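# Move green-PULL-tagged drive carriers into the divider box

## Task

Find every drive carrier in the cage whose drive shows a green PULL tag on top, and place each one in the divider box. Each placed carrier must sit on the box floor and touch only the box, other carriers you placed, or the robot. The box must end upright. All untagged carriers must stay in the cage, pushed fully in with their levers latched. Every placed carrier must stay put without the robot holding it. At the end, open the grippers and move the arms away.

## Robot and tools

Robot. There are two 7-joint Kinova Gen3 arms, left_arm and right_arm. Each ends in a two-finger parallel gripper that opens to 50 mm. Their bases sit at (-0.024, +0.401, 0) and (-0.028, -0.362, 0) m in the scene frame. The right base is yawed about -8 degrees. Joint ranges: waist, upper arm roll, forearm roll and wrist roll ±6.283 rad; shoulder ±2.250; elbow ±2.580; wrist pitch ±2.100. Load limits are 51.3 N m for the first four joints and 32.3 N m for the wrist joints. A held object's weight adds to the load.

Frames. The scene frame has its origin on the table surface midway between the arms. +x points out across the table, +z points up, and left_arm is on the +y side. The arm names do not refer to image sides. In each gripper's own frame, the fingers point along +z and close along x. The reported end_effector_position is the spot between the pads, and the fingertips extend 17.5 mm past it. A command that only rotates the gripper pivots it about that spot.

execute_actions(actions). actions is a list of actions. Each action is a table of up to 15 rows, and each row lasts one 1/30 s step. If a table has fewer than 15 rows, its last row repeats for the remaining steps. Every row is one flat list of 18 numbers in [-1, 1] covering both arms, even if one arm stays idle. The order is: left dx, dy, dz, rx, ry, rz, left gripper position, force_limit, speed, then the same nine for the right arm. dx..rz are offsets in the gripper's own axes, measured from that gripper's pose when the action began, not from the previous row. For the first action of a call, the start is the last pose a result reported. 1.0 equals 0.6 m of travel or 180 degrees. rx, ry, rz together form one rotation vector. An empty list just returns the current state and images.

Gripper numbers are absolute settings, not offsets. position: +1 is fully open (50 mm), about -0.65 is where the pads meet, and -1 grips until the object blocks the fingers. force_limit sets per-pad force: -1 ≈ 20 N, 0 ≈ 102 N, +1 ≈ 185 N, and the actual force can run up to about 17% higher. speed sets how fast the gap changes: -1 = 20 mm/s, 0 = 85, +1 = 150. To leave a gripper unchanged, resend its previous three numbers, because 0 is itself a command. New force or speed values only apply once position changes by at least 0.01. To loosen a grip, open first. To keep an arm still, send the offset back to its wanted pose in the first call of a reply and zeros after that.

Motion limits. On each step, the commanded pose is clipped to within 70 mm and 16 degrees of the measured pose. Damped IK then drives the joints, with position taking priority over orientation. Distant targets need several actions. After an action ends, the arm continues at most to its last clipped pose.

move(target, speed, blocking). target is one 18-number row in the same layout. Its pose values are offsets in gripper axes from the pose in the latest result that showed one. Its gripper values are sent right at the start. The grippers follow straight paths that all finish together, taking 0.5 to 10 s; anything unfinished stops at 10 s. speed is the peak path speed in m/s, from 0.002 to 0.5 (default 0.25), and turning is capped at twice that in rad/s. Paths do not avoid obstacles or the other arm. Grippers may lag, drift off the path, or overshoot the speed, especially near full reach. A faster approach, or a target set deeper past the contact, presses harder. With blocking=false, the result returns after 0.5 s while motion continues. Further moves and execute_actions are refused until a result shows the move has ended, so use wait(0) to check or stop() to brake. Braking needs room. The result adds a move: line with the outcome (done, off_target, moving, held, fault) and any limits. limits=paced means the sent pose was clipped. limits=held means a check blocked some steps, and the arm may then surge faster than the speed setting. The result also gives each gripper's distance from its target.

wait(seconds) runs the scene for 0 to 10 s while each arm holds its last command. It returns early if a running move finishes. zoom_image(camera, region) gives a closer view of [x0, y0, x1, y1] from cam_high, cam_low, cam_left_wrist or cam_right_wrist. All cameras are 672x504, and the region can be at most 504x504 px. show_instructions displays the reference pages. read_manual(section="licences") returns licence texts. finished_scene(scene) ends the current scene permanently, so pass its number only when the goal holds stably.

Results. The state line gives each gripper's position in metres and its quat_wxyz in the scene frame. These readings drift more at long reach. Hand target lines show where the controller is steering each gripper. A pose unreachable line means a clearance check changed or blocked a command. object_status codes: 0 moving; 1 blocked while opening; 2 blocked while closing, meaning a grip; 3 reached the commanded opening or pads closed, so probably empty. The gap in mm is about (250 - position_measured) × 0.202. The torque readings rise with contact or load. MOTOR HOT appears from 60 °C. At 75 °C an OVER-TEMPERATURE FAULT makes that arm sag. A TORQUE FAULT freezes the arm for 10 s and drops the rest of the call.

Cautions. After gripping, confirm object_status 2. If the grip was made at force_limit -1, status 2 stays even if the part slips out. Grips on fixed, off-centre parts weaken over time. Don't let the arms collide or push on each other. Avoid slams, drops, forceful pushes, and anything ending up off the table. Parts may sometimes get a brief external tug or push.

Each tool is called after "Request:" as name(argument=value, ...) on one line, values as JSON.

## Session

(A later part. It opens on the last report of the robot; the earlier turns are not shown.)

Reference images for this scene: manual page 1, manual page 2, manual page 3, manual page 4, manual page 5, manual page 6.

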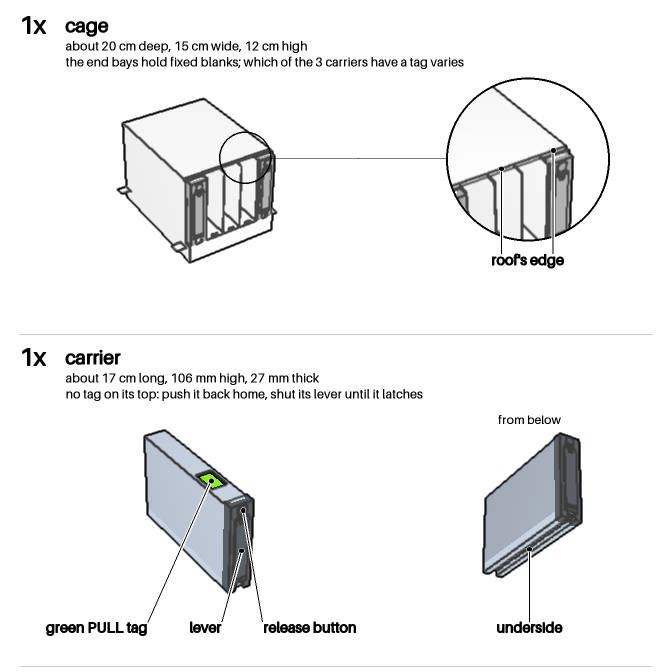

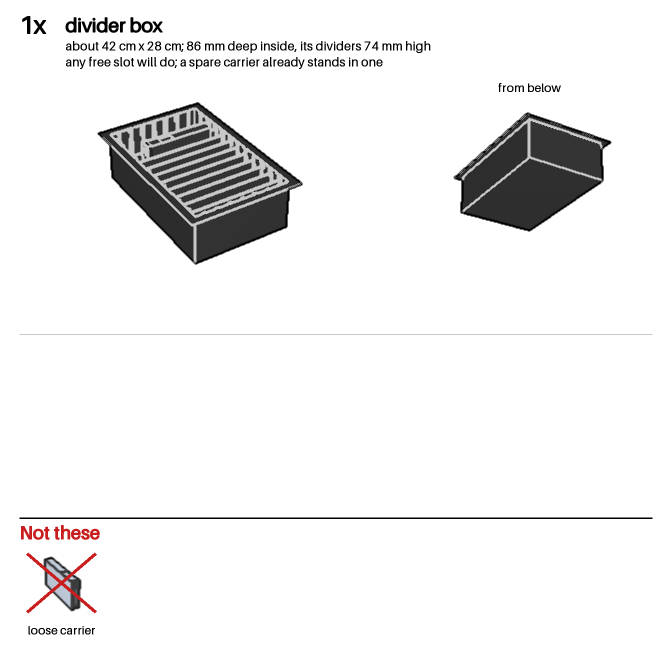

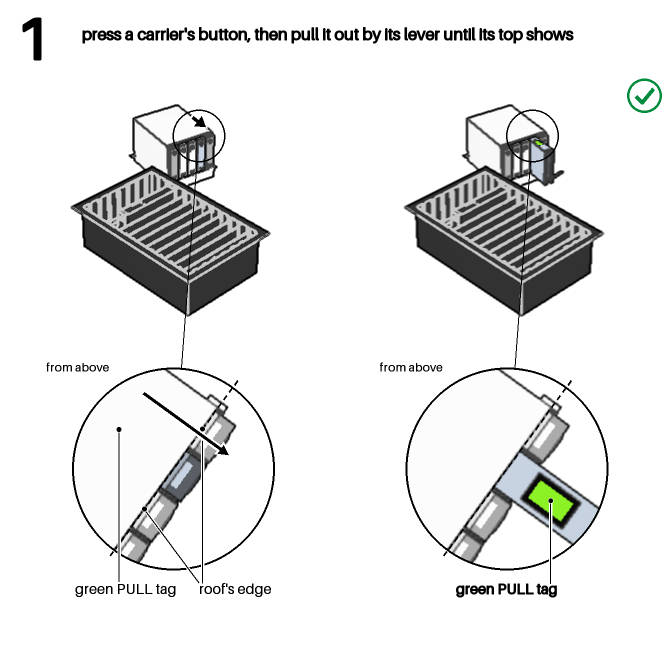

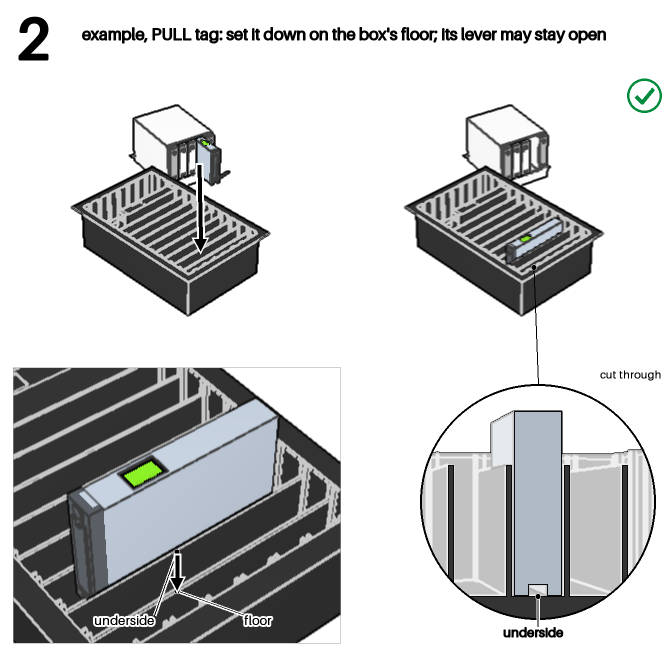

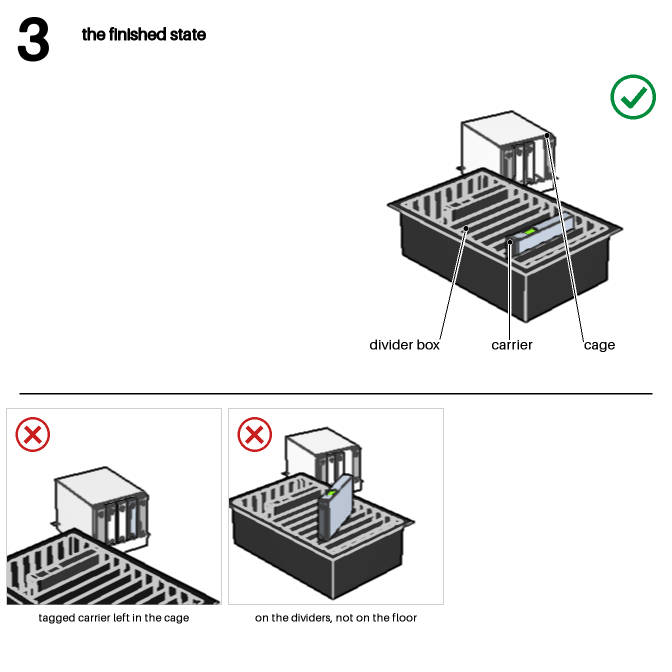

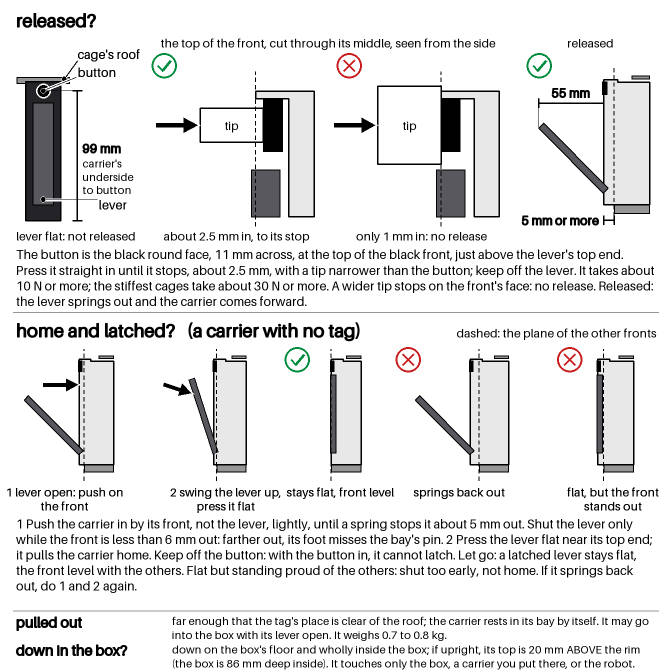

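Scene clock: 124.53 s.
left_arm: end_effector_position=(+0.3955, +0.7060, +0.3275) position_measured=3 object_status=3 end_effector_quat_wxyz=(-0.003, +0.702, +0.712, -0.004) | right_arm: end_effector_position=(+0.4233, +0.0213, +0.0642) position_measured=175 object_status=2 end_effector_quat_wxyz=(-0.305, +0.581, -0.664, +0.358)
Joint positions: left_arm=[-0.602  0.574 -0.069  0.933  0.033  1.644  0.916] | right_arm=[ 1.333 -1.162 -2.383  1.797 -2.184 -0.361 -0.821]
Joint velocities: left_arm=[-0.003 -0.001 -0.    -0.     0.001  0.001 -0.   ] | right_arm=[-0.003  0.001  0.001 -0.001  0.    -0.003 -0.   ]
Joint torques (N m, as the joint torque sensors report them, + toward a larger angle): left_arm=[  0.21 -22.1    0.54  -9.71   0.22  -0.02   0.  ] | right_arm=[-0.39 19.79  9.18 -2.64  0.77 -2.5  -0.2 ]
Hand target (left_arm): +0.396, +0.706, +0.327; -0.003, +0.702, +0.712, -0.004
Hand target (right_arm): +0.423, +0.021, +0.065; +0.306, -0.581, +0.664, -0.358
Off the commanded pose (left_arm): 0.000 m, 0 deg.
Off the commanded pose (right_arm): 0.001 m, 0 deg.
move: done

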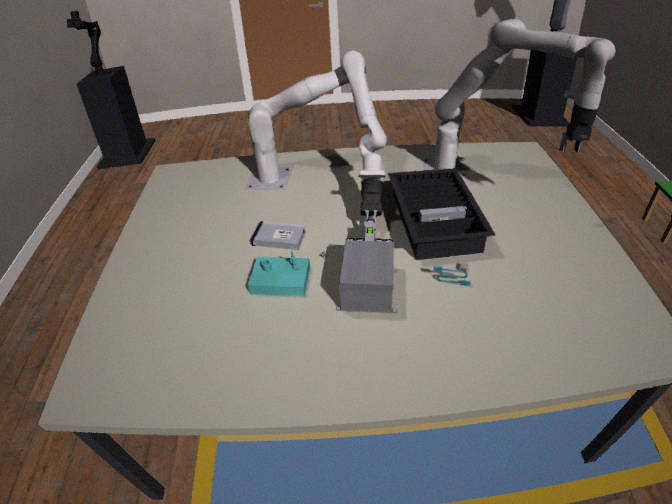

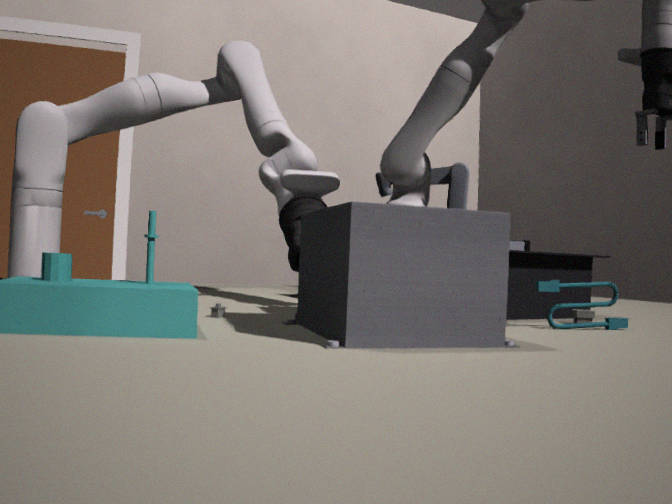

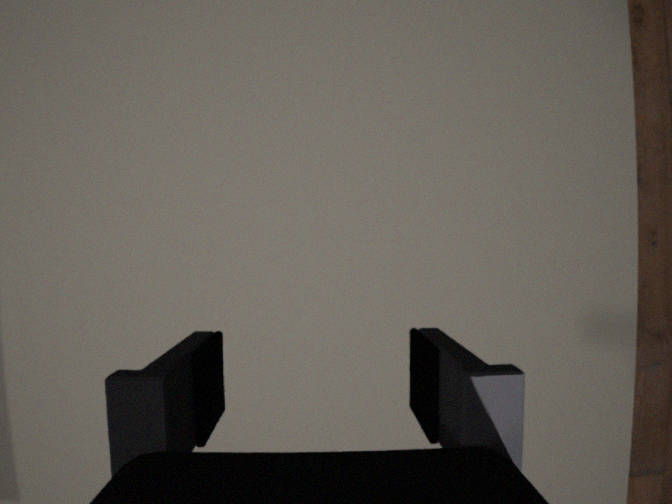

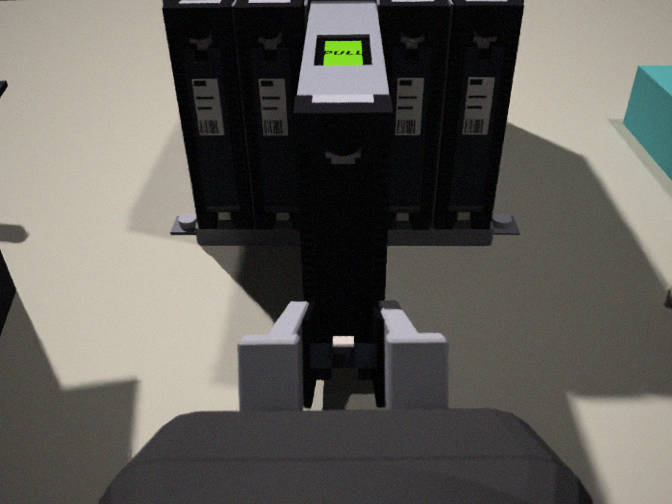

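Request:
move(target=[0,0,0,0,0,0,1,0,0, 0,0,0,0,0,0,1,0,0])

Request:
move(target=[0,0,0,0,0,0,1,0,0, 0,-0.042,-0.029,0,0,0,1,0,0], speed=0.08)

Request:
move(target=[0,0,0,0,0,0,1,0,0, 0,-0.071,0.1025,0,0,0,1,0,0], speed=0.06)

Request:
move(target=[0,0,0,0,0,0,1,0,0, 0,0,0,0,0,0,-1,0.5,0])

Scene clock: 131.97 s.
left_arm: end_effector_position=(+0.3955, +0.7060, +0.3275) position_measured=3 object_status=3 end_effector_quat_wxyz=(-0.003, +0.702, +0.712, -0.004) | right_arm: end_effector_position=(+0.4233, +0.0213, +0.0642) position_measured=3 object_status=3 end_effector_quat_wxyz=(-0.305, +0.581, -0.664, +0.358)
Joint positions: left_arm=[-0.602  0.574 -0.069  0.933  0.033  1.644  0.916] | right_arm=[ 1.333 -1.162 -2.383  1.797 -2.184 -0.361 -0.821]
Joint velocities: left_arm=[-0.    -0.001 -0.    -0.001  0.     0.001 -0.   ] | right_arm=[-0.001  0.    -0.001 -0.001  0.     0.     0.   ]
Joint torques (N m, as the joint torque sensors report them, + toward a larger angle): left_arm=[  0.14 -21.97   0.51  -9.69   0.22   0.02   0.02] | right_arm=[-0.03 19.31  9.09 -2.89  0.87 -2.01 -0.27]
Hand target (left_arm): +0.396, +0.706, +0.327; -0.003, +0.702, +0.712, -0.004
Hand target (right_arm): +0.423, +0.021, +0.064; +0.305, -0.581, +0.664, -0.358
Off the commanded pose (left_arm): 0.000 m, 0 deg.
Off the commanded pose (right_arm): 0.000 m, 0 deg.
move: done

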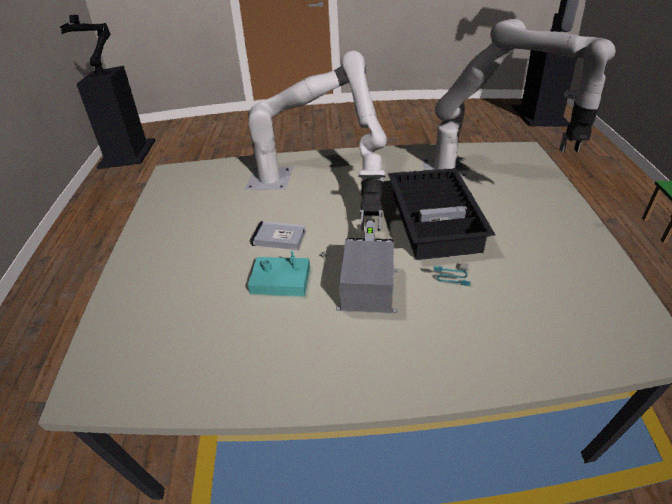

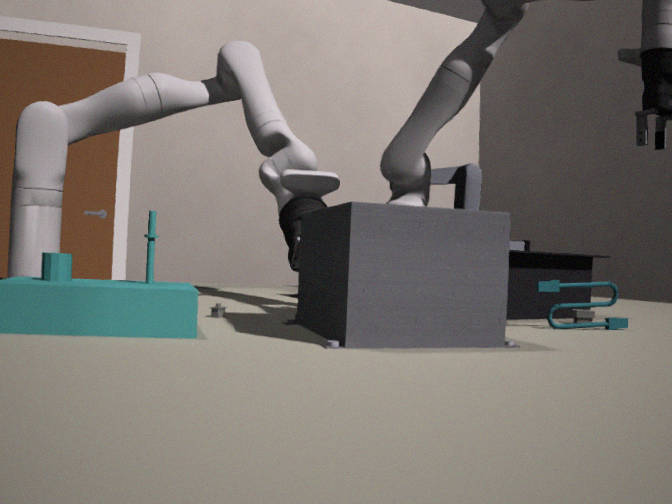

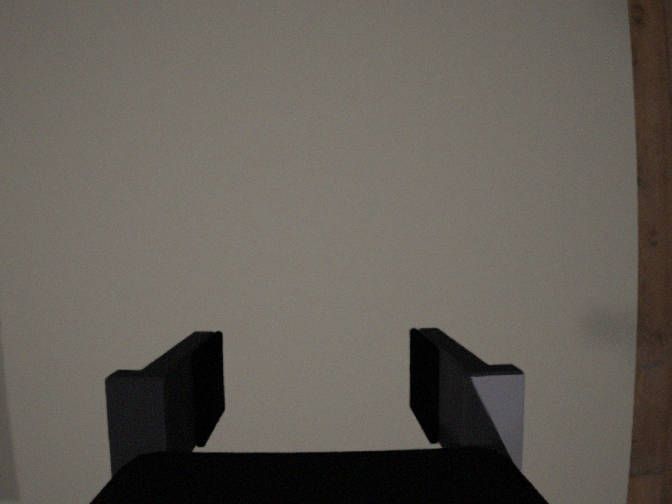

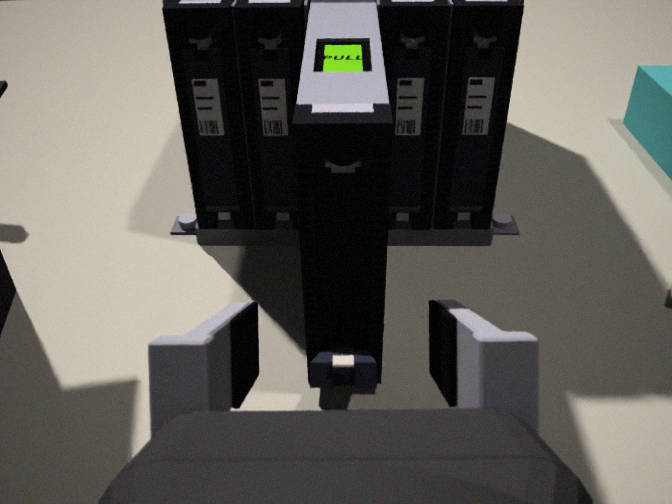

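Scene clock: 132.70 s.
left_arm: end_effector_position=(+0.3955, +0.7060, +0.3275) position_measured=3 object_status=3 end_effector_quat_wxyz=(-0.003, +0.702, +0.712, -0.004) | right_arm: end_effector_position=(+0.4229, +0.0214, +0.0945) position_measured=3 object_status=3 end_effector_quat_wxyz=(-0.305, +0.582, -0.664, +0.358)
Joint positions: left_arm=[-0.602  0.574 -0.069  0.933  0.033  1.644  0.916] | right_arm=[ 1.34  -1.079 -2.396  1.807 -2.186 -0.407 -0.756]
Joint velocities: left_arm=[ 0.     0.001  0.    -0.     0.    -0.003  0.   ] | right_arm=[-0.001  0.007 -0.001 -0.001 -0.002 -0.002  0.003]
Joint torques (N m, as the joint torque sensors report them, + toward a larger angle): left_arm=[  0.11 -22.14   0.37  -9.72   0.12  -0.05   0.03] | right_arm=[-0.04 19.03  8.85 -3.76  1.06 -1.98 -0.35]
Hand target (left_arm): +0.396, +0.706, +0.327; -0.003, +0.702, +0.712, -0.004
Hand target (right_arm): +0.423, +0.021, +0.095; +0.305, -0.581, +0.664, -0.358
Off the commanded pose (left_arm): 0.000 m, 0 deg.
Off the commanded pose (right_arm): 0.000 m, 0 deg.
move: done

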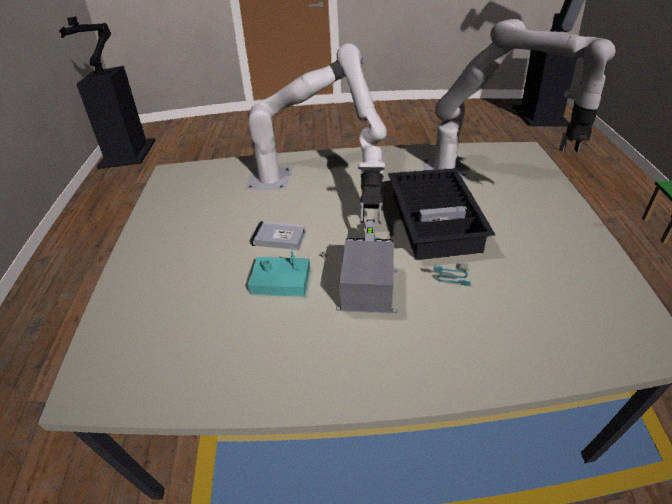

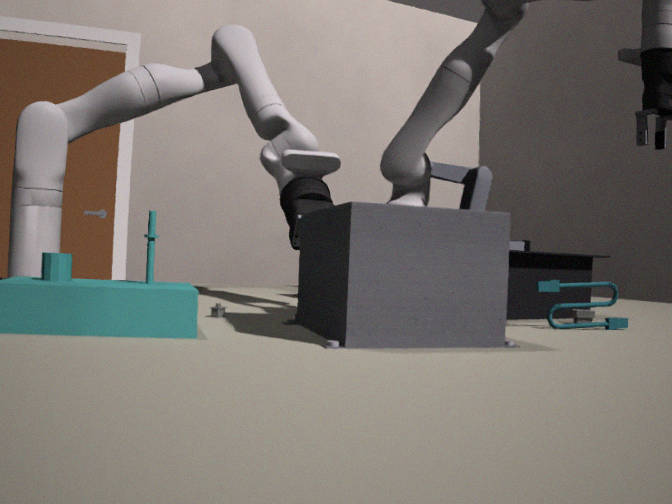

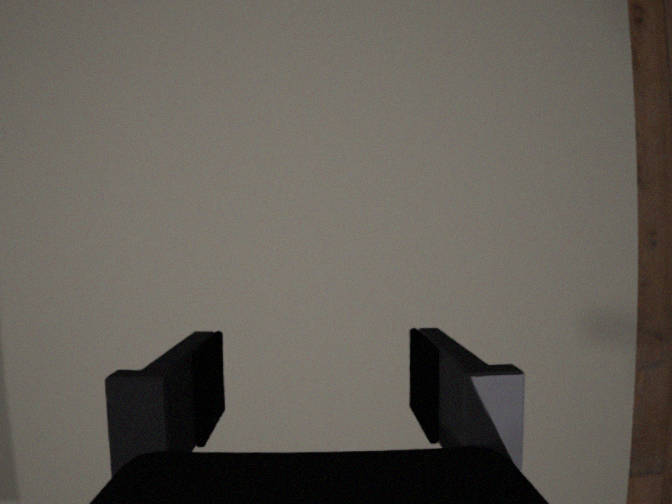

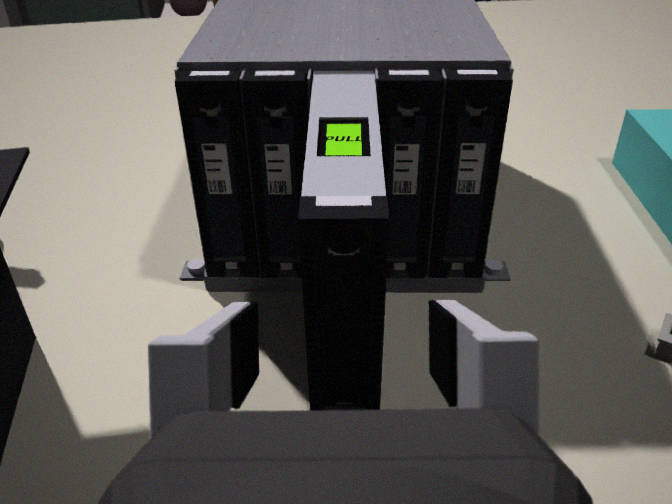

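Scene clock: 134.23 s.
left_arm: end_effector_position=(+0.3955, +0.7060, +0.3275) position_measured=3 object_status=3 end_effector_quat_wxyz=(-0.003, +0.702, +0.712, -0.004) | right_arm: end_effector_position=(+0.4966, +0.0114, +0.0953) position_measured=3 object_status=3 end_effector_quat_wxyz=(-0.305, +0.582, -0.664, +0.358)
Joint positions: left_arm=[-0.602  0.574 -0.069  0.933  0.033  1.644  0.916] | right_arm=[ 1.495 -1.11  -2.37   1.724 -2.135 -0.321 -0.708]
Joint velocities: left_arm=[ 0.001 -0.002 -0.     0.     0.    -0.002  0.   ] | right_arm=[ 0.005 -0.001 -0.001 -0.001 -0.001  0.001  0.001]
Joint torques (N m, as the joint torque sensors report them, + toward a larger angle): left_arm=[  0.21 -21.98   0.35  -9.65   0.11  -0.03   0.1 ] | right_arm=[ 0.1  20.32  9.17 -4.24  0.79 -1.83 -0.08]
Hand target (left_arm): +0.396, +0.706, +0.327; -0.003, +0.702, +0.712, -0.004
Hand target (right_arm): +0.497, +0.011, +0.095; +0.305, -0.582, +0.664, -0.358
Off the commanded pose (left_arm): 0.000 m, 0 deg.
Off the commanded pose (right_arm): 0.001 m, 0 deg.
move: done

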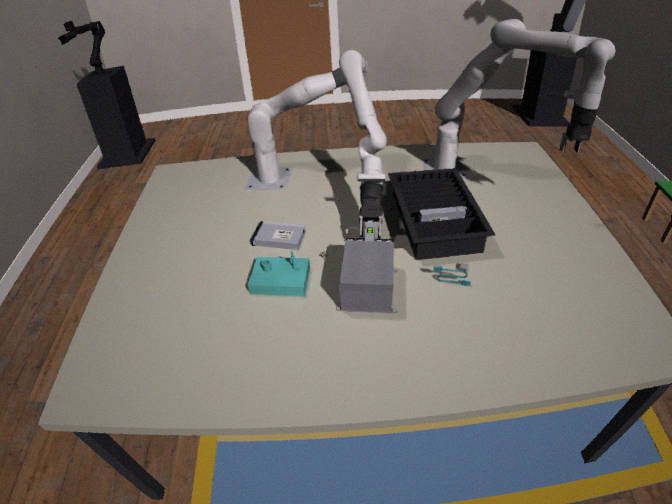

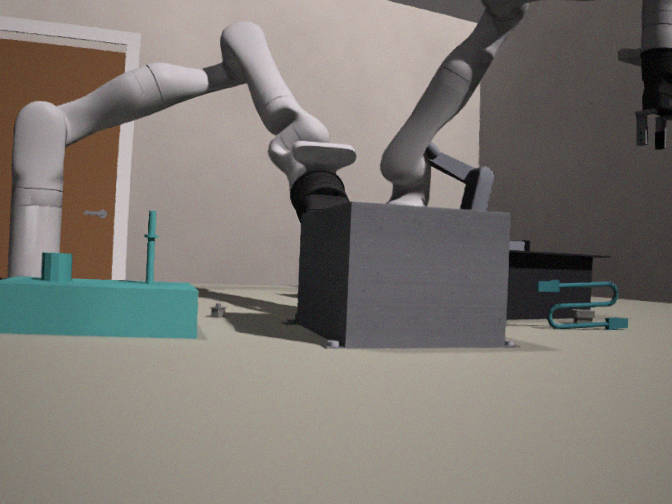

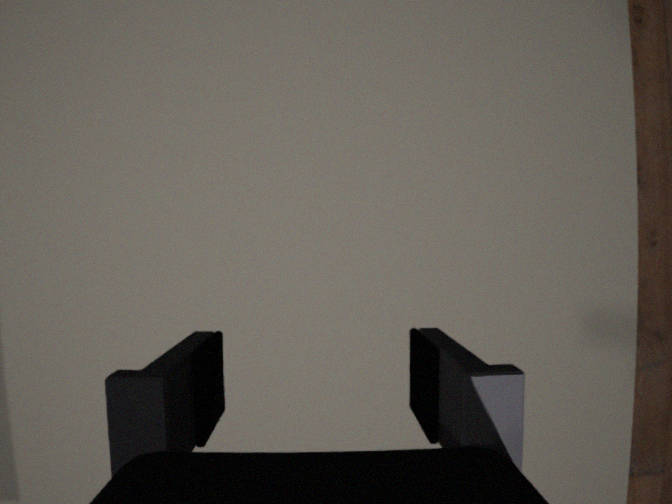

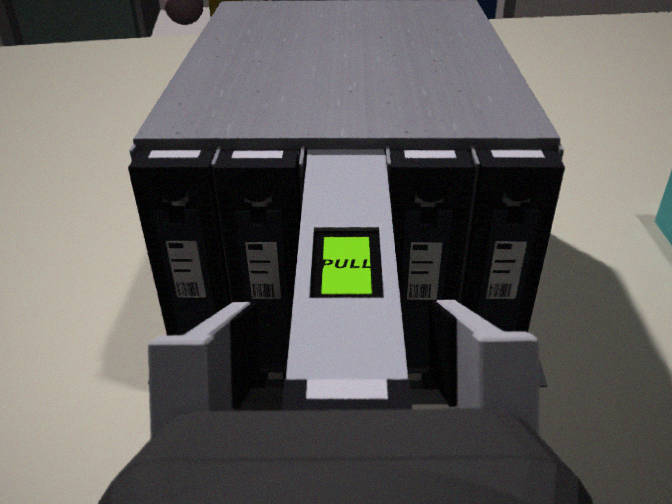

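Scene clock: 134.73 s.
left_arm: end_effector_position=(+0.3955, +0.7060, +0.3275) position_measured=3 object_status=3 end_effector_quat_wxyz=(-0.003, +0.702, +0.712, -0.004) | right_arm: end_effector_position=(+0.4966, +0.0106, +0.0953) position_measured=122 object_status=2 end_effector_quat_wxyz=(-0.305, +0.581, -0.664, +0.358)
Joint positions: left_arm=[-0.602  0.574 -0.069  0.933  0.033  1.644  0.916] | right_arm=[ 1.495 -1.11  -2.37   1.725 -2.136 -0.321 -0.709]
Joint velocities: left_arm=[-0.001  0.001  0.     0.     0.    -0.001 -0.   ] | right_arm=[ 0.     0.    -0.    -0.    -0.     0.001  0.   ]
Joint torques (N m, as the joint torque sensors report them, + toward a larger angle): left_arm=[  0.25 -22.11   0.43  -9.71   0.24  -0.02   0.03] | right_arm=[-0.26 20.07  9.08 -4.91  1.32 -1.59  0.21]
Hand target (left_arm): +0.396, +0.706, +0.327; -0.003, +0.702, +0.712, -0.004
Hand target (right_arm): +0.497, +0.011, +0.095; +0.305, -0.582, +0.664, -0.358
Off the commanded pose (left_arm): 0.000 m, 0 deg.
Off the commanded pose (right_arm): 0.001 m, 0 deg.
move: done

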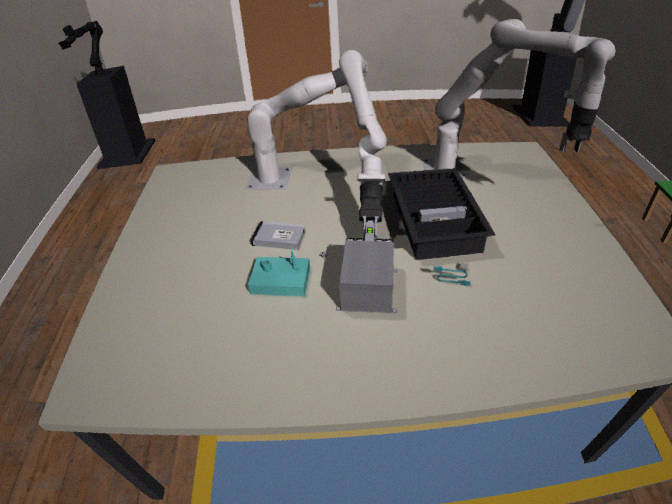

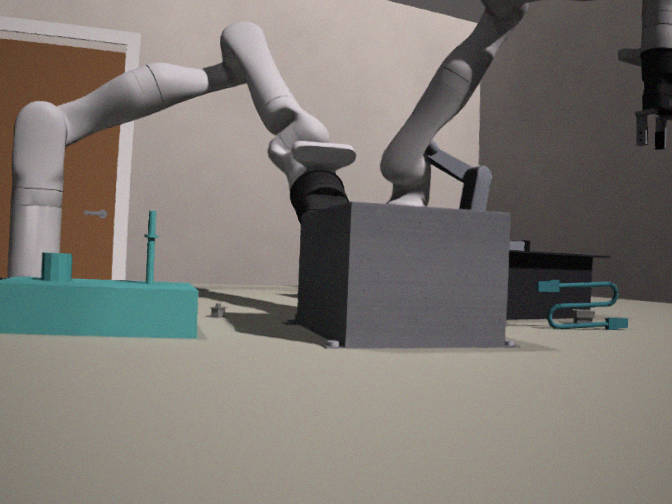

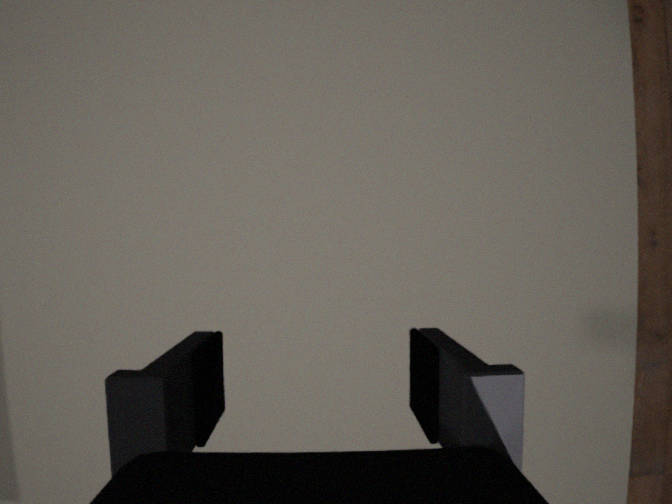

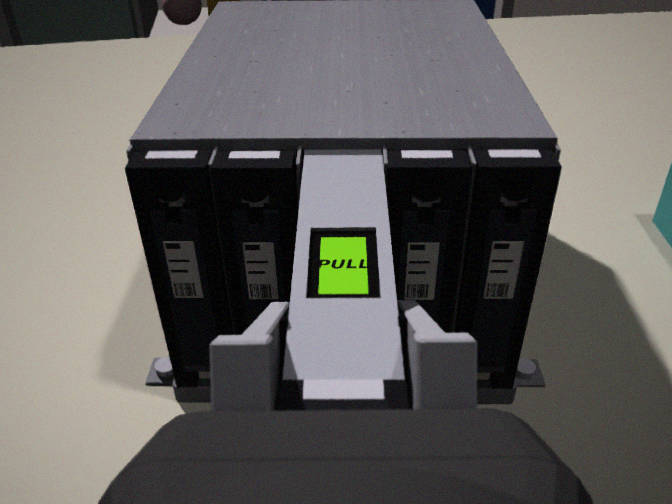

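Request:
move(target=[0,0,0,0,0,0,1,0,0, 0,0.089,-0.131,0,0,0,-1,0.5,0], speed=0.04)

Request:
move(target=[0,0,0,0,0,0,1,0,0, 0,-0.232,-0.16,0,0,0,-1,0.5,0], speed=0.12)

Scene clock: 139.77 s.
left_arm: end_effector_position=(+0.3955, +0.7060, +0.3275) position_measured=3 object_status=3 end_effector_quat_wxyz=(-0.003, +0.702, +0.712, -0.004) | right_arm: end_effector_position=(+0.4028, +0.0237, +0.0951) position_measured=122 object_status=2 end_effector_quat_wxyz=(-0.305, +0.581, -0.664, +0.359)
Joint positions: left_arm=[-0.602  0.574 -0.069  0.933  0.033  1.644  0.916] | right_arm=[ 1.301 -1.068 -2.41   1.823 -2.207 -0.439 -0.763]
Joint velocities: left_arm=[-0.001  0.001  0.    -0.     0.002 -0.001  0.001] | right_arm=[-0.002  0.001  0.001  0.001  0.    -0.002 -0.001]
Joint torques (N m, as the joint torque sensors report them, + toward a larger angle): left_arm=[  0.16 -22.01   0.46  -9.65   0.2   -0.06   0.  ] | right_arm=[-0.03 21.02 11.76 -4.41  1.71 -3.79 -0.01]
Hand target (left_arm): +0.396, +0.706, +0.327; -0.003, +0.702, +0.712, -0.004
Hand target (right_arm): +0.403, +0.024, +0.095; +0.305, -0.581, +0.664, -0.359
Off the commanded pose (left_arm): 0.000 m, 0 deg.
Off the commanded pose (right_arm): 0.000 m, 0 deg.
move: done

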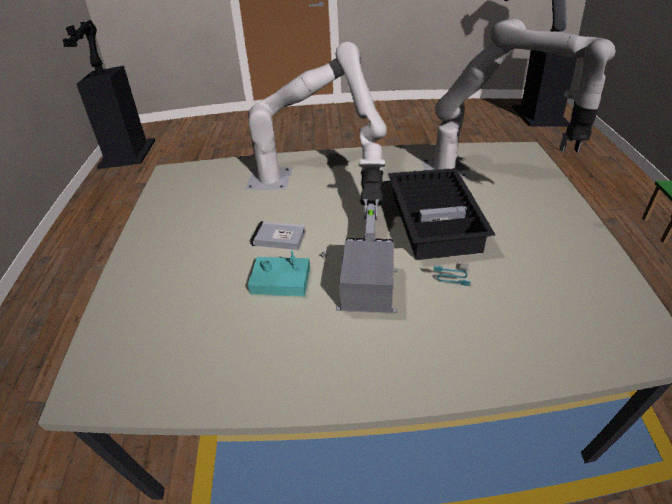

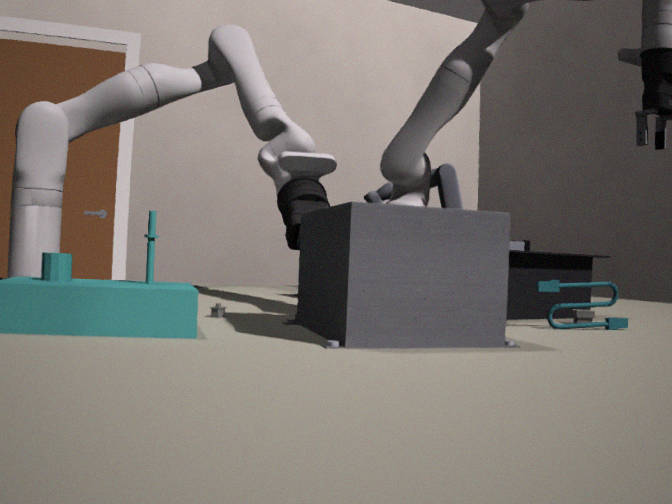

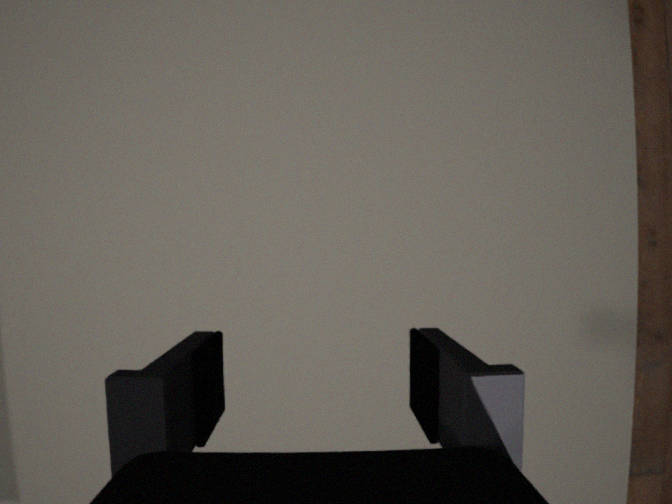

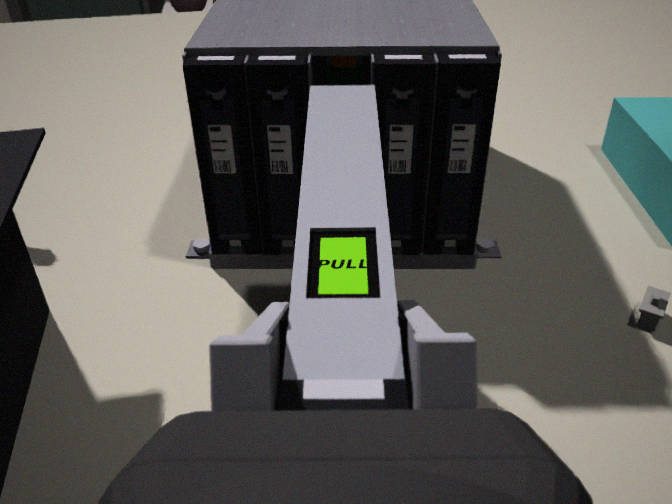

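Scene clock: 141.50 s.
left_arm: end_effector_position=(+0.3955, +0.7060, +0.3275) position_measured=3 object_status=3 end_effector_quat_wxyz=(-0.003, +0.702, +0.712, -0.004) | right_arm: end_effector_position=(+0.4008, +0.0249, +0.2634) position_measured=122 object_status=2 end_effector_quat_wxyz=(-0.305, +0.581, -0.664, +0.359)
Joint positions: left_arm=[-0.602  0.574 -0.069  0.933  0.033  1.644  0.916] | right_arm=[ 1.318 -0.67  -2.462  1.746 -2.292 -0.752 -0.355]
Joint velocities: left_arm=[-0.001  0.     0.001  0.001  0.    -0.001  0.001] | right_arm=[-0.     0.005  0.001  0.001 -0.001  0.     0.002]
Joint torques (N m, as the joint torque sensors report them, + toward a larger angle): left_arm=[  0.12 -22.02   0.27  -9.79   0.16  -0.03   0.07] | right_arm=[ -0.01  19.53   8.57 -10.05   3.65  -1.84  -0.4 ]
Hand target (left_arm): +0.396, +0.706, +0.327; -0.003, +0.702, +0.712, -0.004
Hand target (right_arm): +0.401, +0.025, +0.264; +0.305, -0.581, +0.664, -0.358
Off the commanded pose (left_arm): 0.000 m, 0 deg.
Off the commanded pose (right_arm): 0.001 m, 0 deg.
move: done

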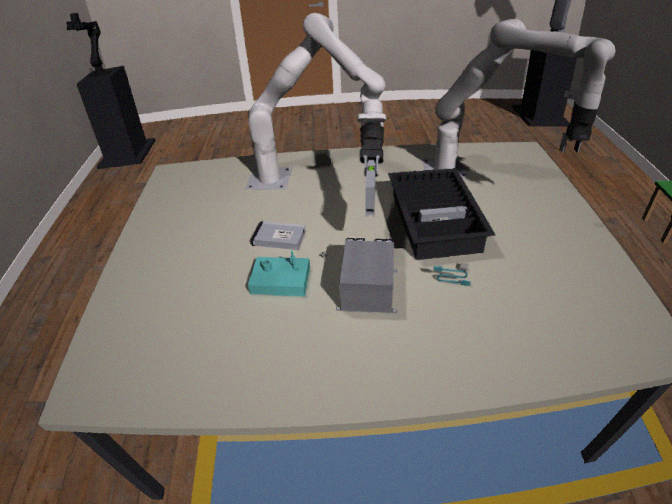

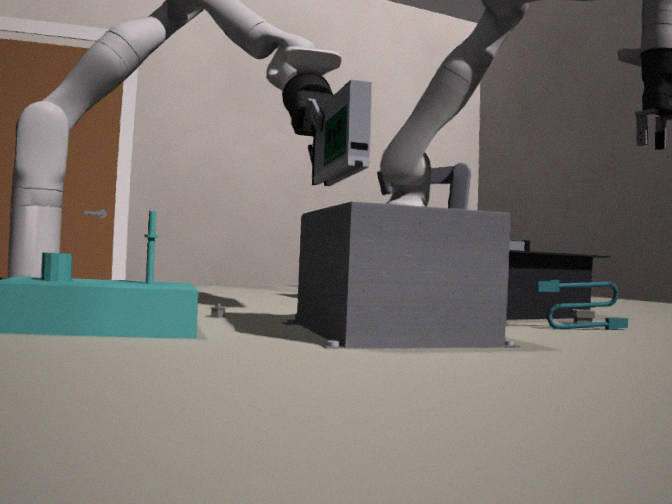

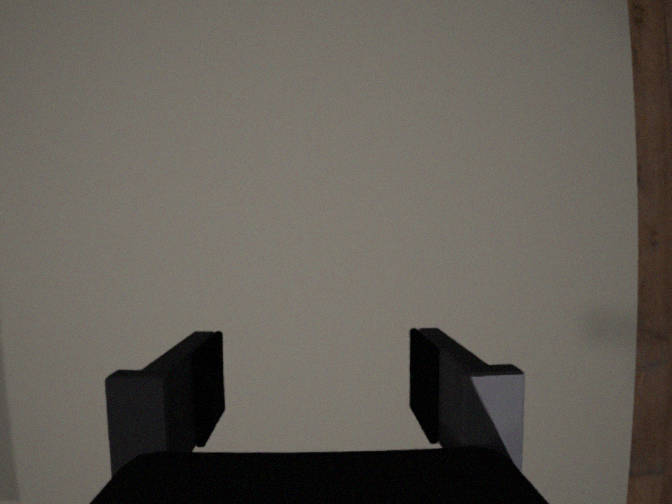

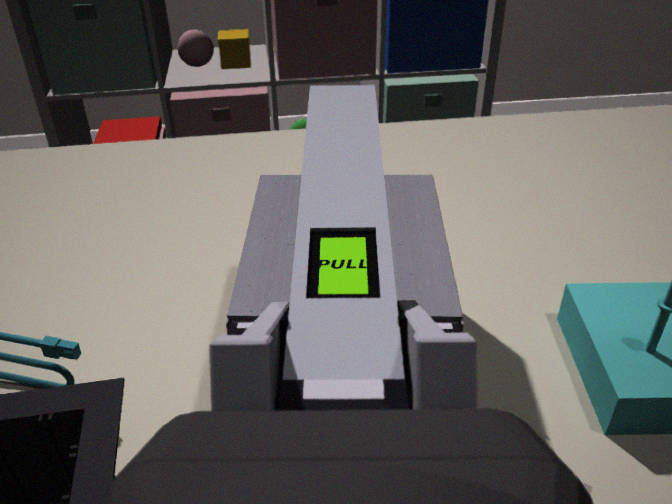

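Request:
move(target=[0,0,0,0,0,0,1,0,0, 0,0,0,0,-0.46,-0.29,-1,0.5,0], speed=0.2)

Scene clock: 152.20 s.
left_arm: end_effector_position=(+0.3955, +0.7060, +0.3275) position_measured=3 object_status=3 end_effector_quat_wxyz=(-0.003, +0.702, +0.712, -0.004) | right_arm: end_effector_position=(+0.3999, +0.0263, +0.2626) position_measured=122 object_status=2 end_effector_quat_wxyz=(-0.482, +0.876, -0.006, -0.012)
Joint positions: left_arm=[-0.602  0.574 -0.069  0.933  0.033  1.644  0.916] | right_arm=[ 3.221 -0.618 -3.794  1.823 -0.978  0.742  0.43 ]
Joint velocities: left_arm=[-0.001 -0.    -0.     0.     0.001 -0.002  0.   ] | right_arm=[-0.003 -0.009  0.    -0.004  0.001  0.004 -0.002]
Joint torques (N m, as the joint torque sensors report them, + toward a larger angle): left_arm=[  0.25 -21.97   0.42  -9.72   0.23  -0.01   0.07] | right_arm=[-0.27 18.72 -6.6  -9.94 -2.96  2.99  0.06]
Hand target (left_arm): +0.396, +0.706, +0.327; -0.003, +0.702, +0.712, -0.004
Hand target (right_arm): +0.400, +0.027, +0.262; -0.482, +0.876, -0.006, -0.012
Off the commanded pose (left_arm): 0.000 m, 0 deg.
Off the commanded pose (right_arm): 0.002 m, 0 deg.
move: done; limits=paced

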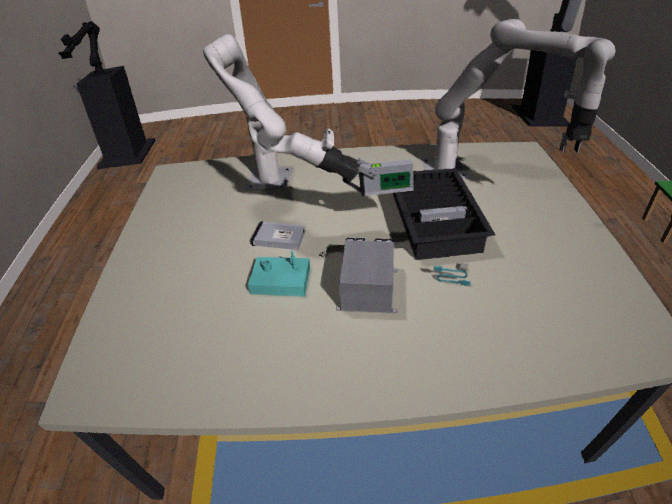

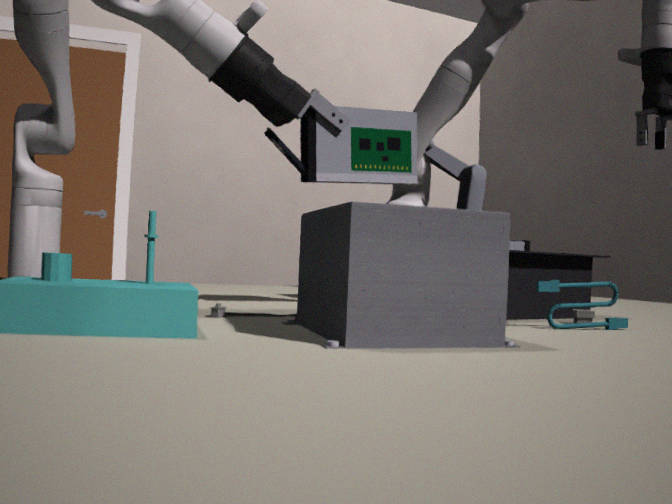

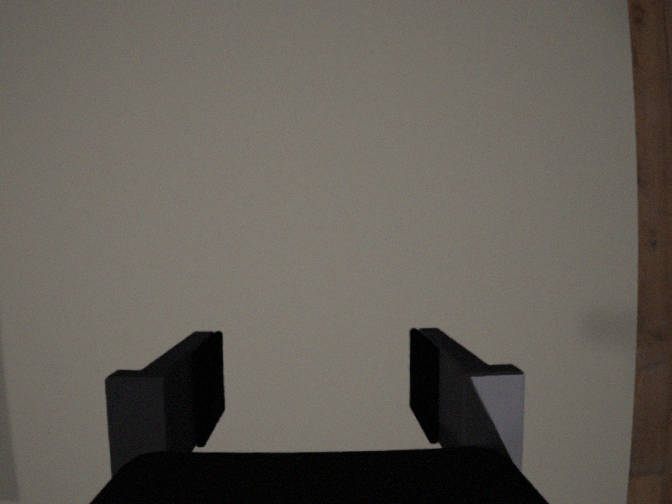

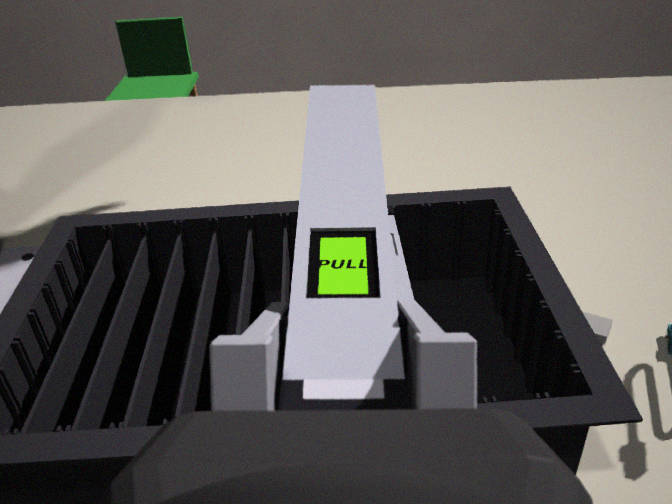

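Request:
move(target=[0,0,0,0,0,0,1,0,0, -0.167,-0.086,0.359,0,0,0,-1,0.5,0], speed=0.15)

Scene clock: 157.63 s.
left_arm: end_effector_position=(+0.3955, +0.7060, +0.3275) position_measured=3 object_status=3 end_effector_quat_wxyz=(-0.003, +0.702, +0.712, -0.004) | right_arm: end_effector_position=(+0.2984, +0.2358, +0.1950) position_measured=122 object_status=2 end_effector_quat_wxyz=(-0.477, +0.878, -0.002, -0.016)
Joint positions: left_arm=[-0.602  0.574 -0.069  0.933  0.033  1.644  0.916] | right_arm=[ 2.891 -0.931 -4.182  1.842 -1.529  0.011  0.904]
Joint velocities: left_arm=[ 0.001 -0.     0.    -0.001 -0.     0.002  0.   ] | right_arm=[ 0.082 -0.112 -0.196  0.007 -0.044 -0.168  0.132]
Joint torques (N m, as the joint torque sensors report them, + toward a larger angle): left_arm=[  0.16 -21.96   0.49  -9.73   0.24   0.03   0.01] | right_arm=[ -0.08  21.4  -11.98  -8.72   0.14   4.73  -0.24]
Hand target (left_arm): +0.396, +0.706, +0.327; -0.003, +0.702, +0.712, -0.004
Hand target (right_arm): +0.298, +0.236, +0.195; -0.478, +0.878, -0.002, -0.016
Off the commanded pose (left_arm): 0.000 m, 0 deg.
Off the commanded pose (right_arm): 0.002 m, 1 deg.
move: done

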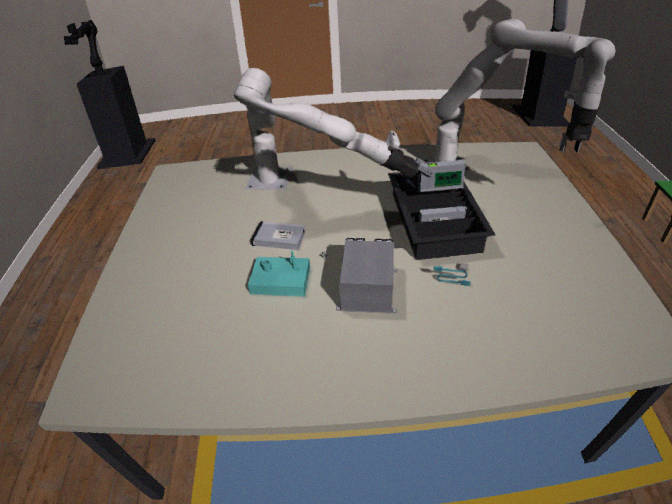

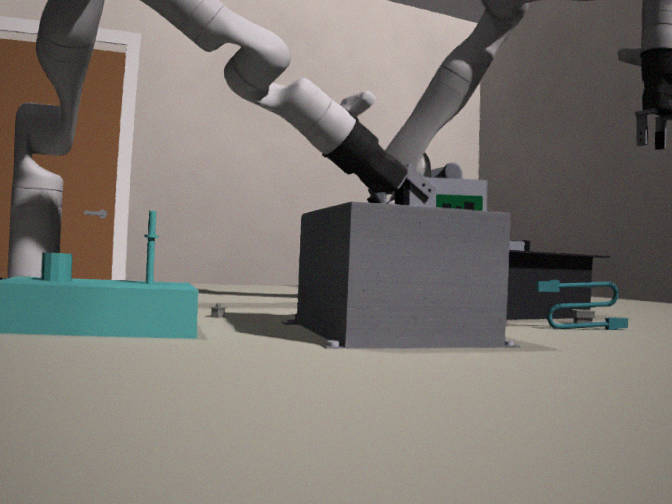

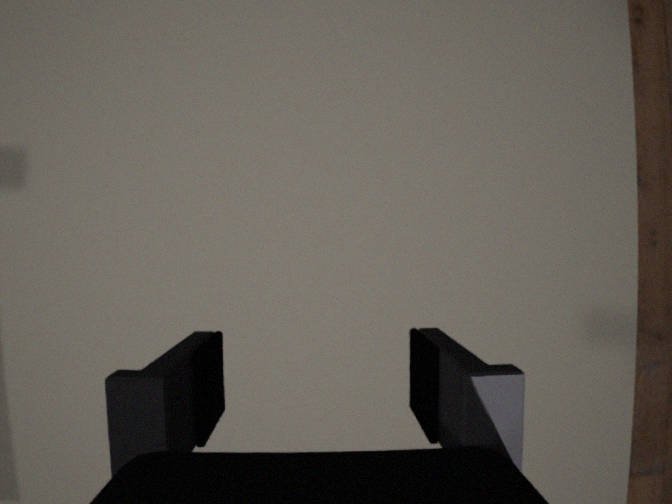

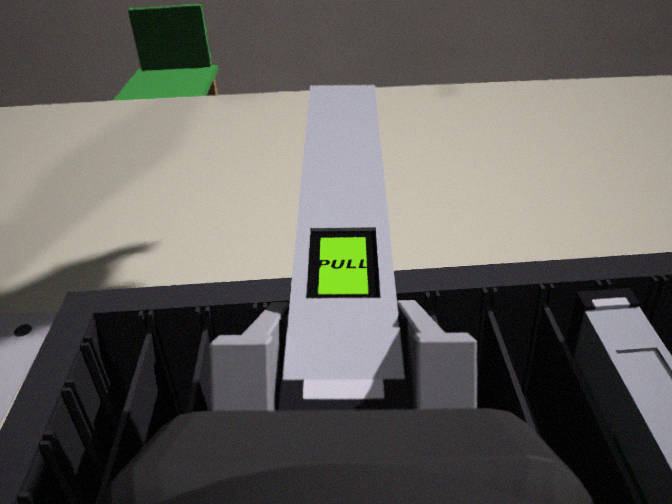

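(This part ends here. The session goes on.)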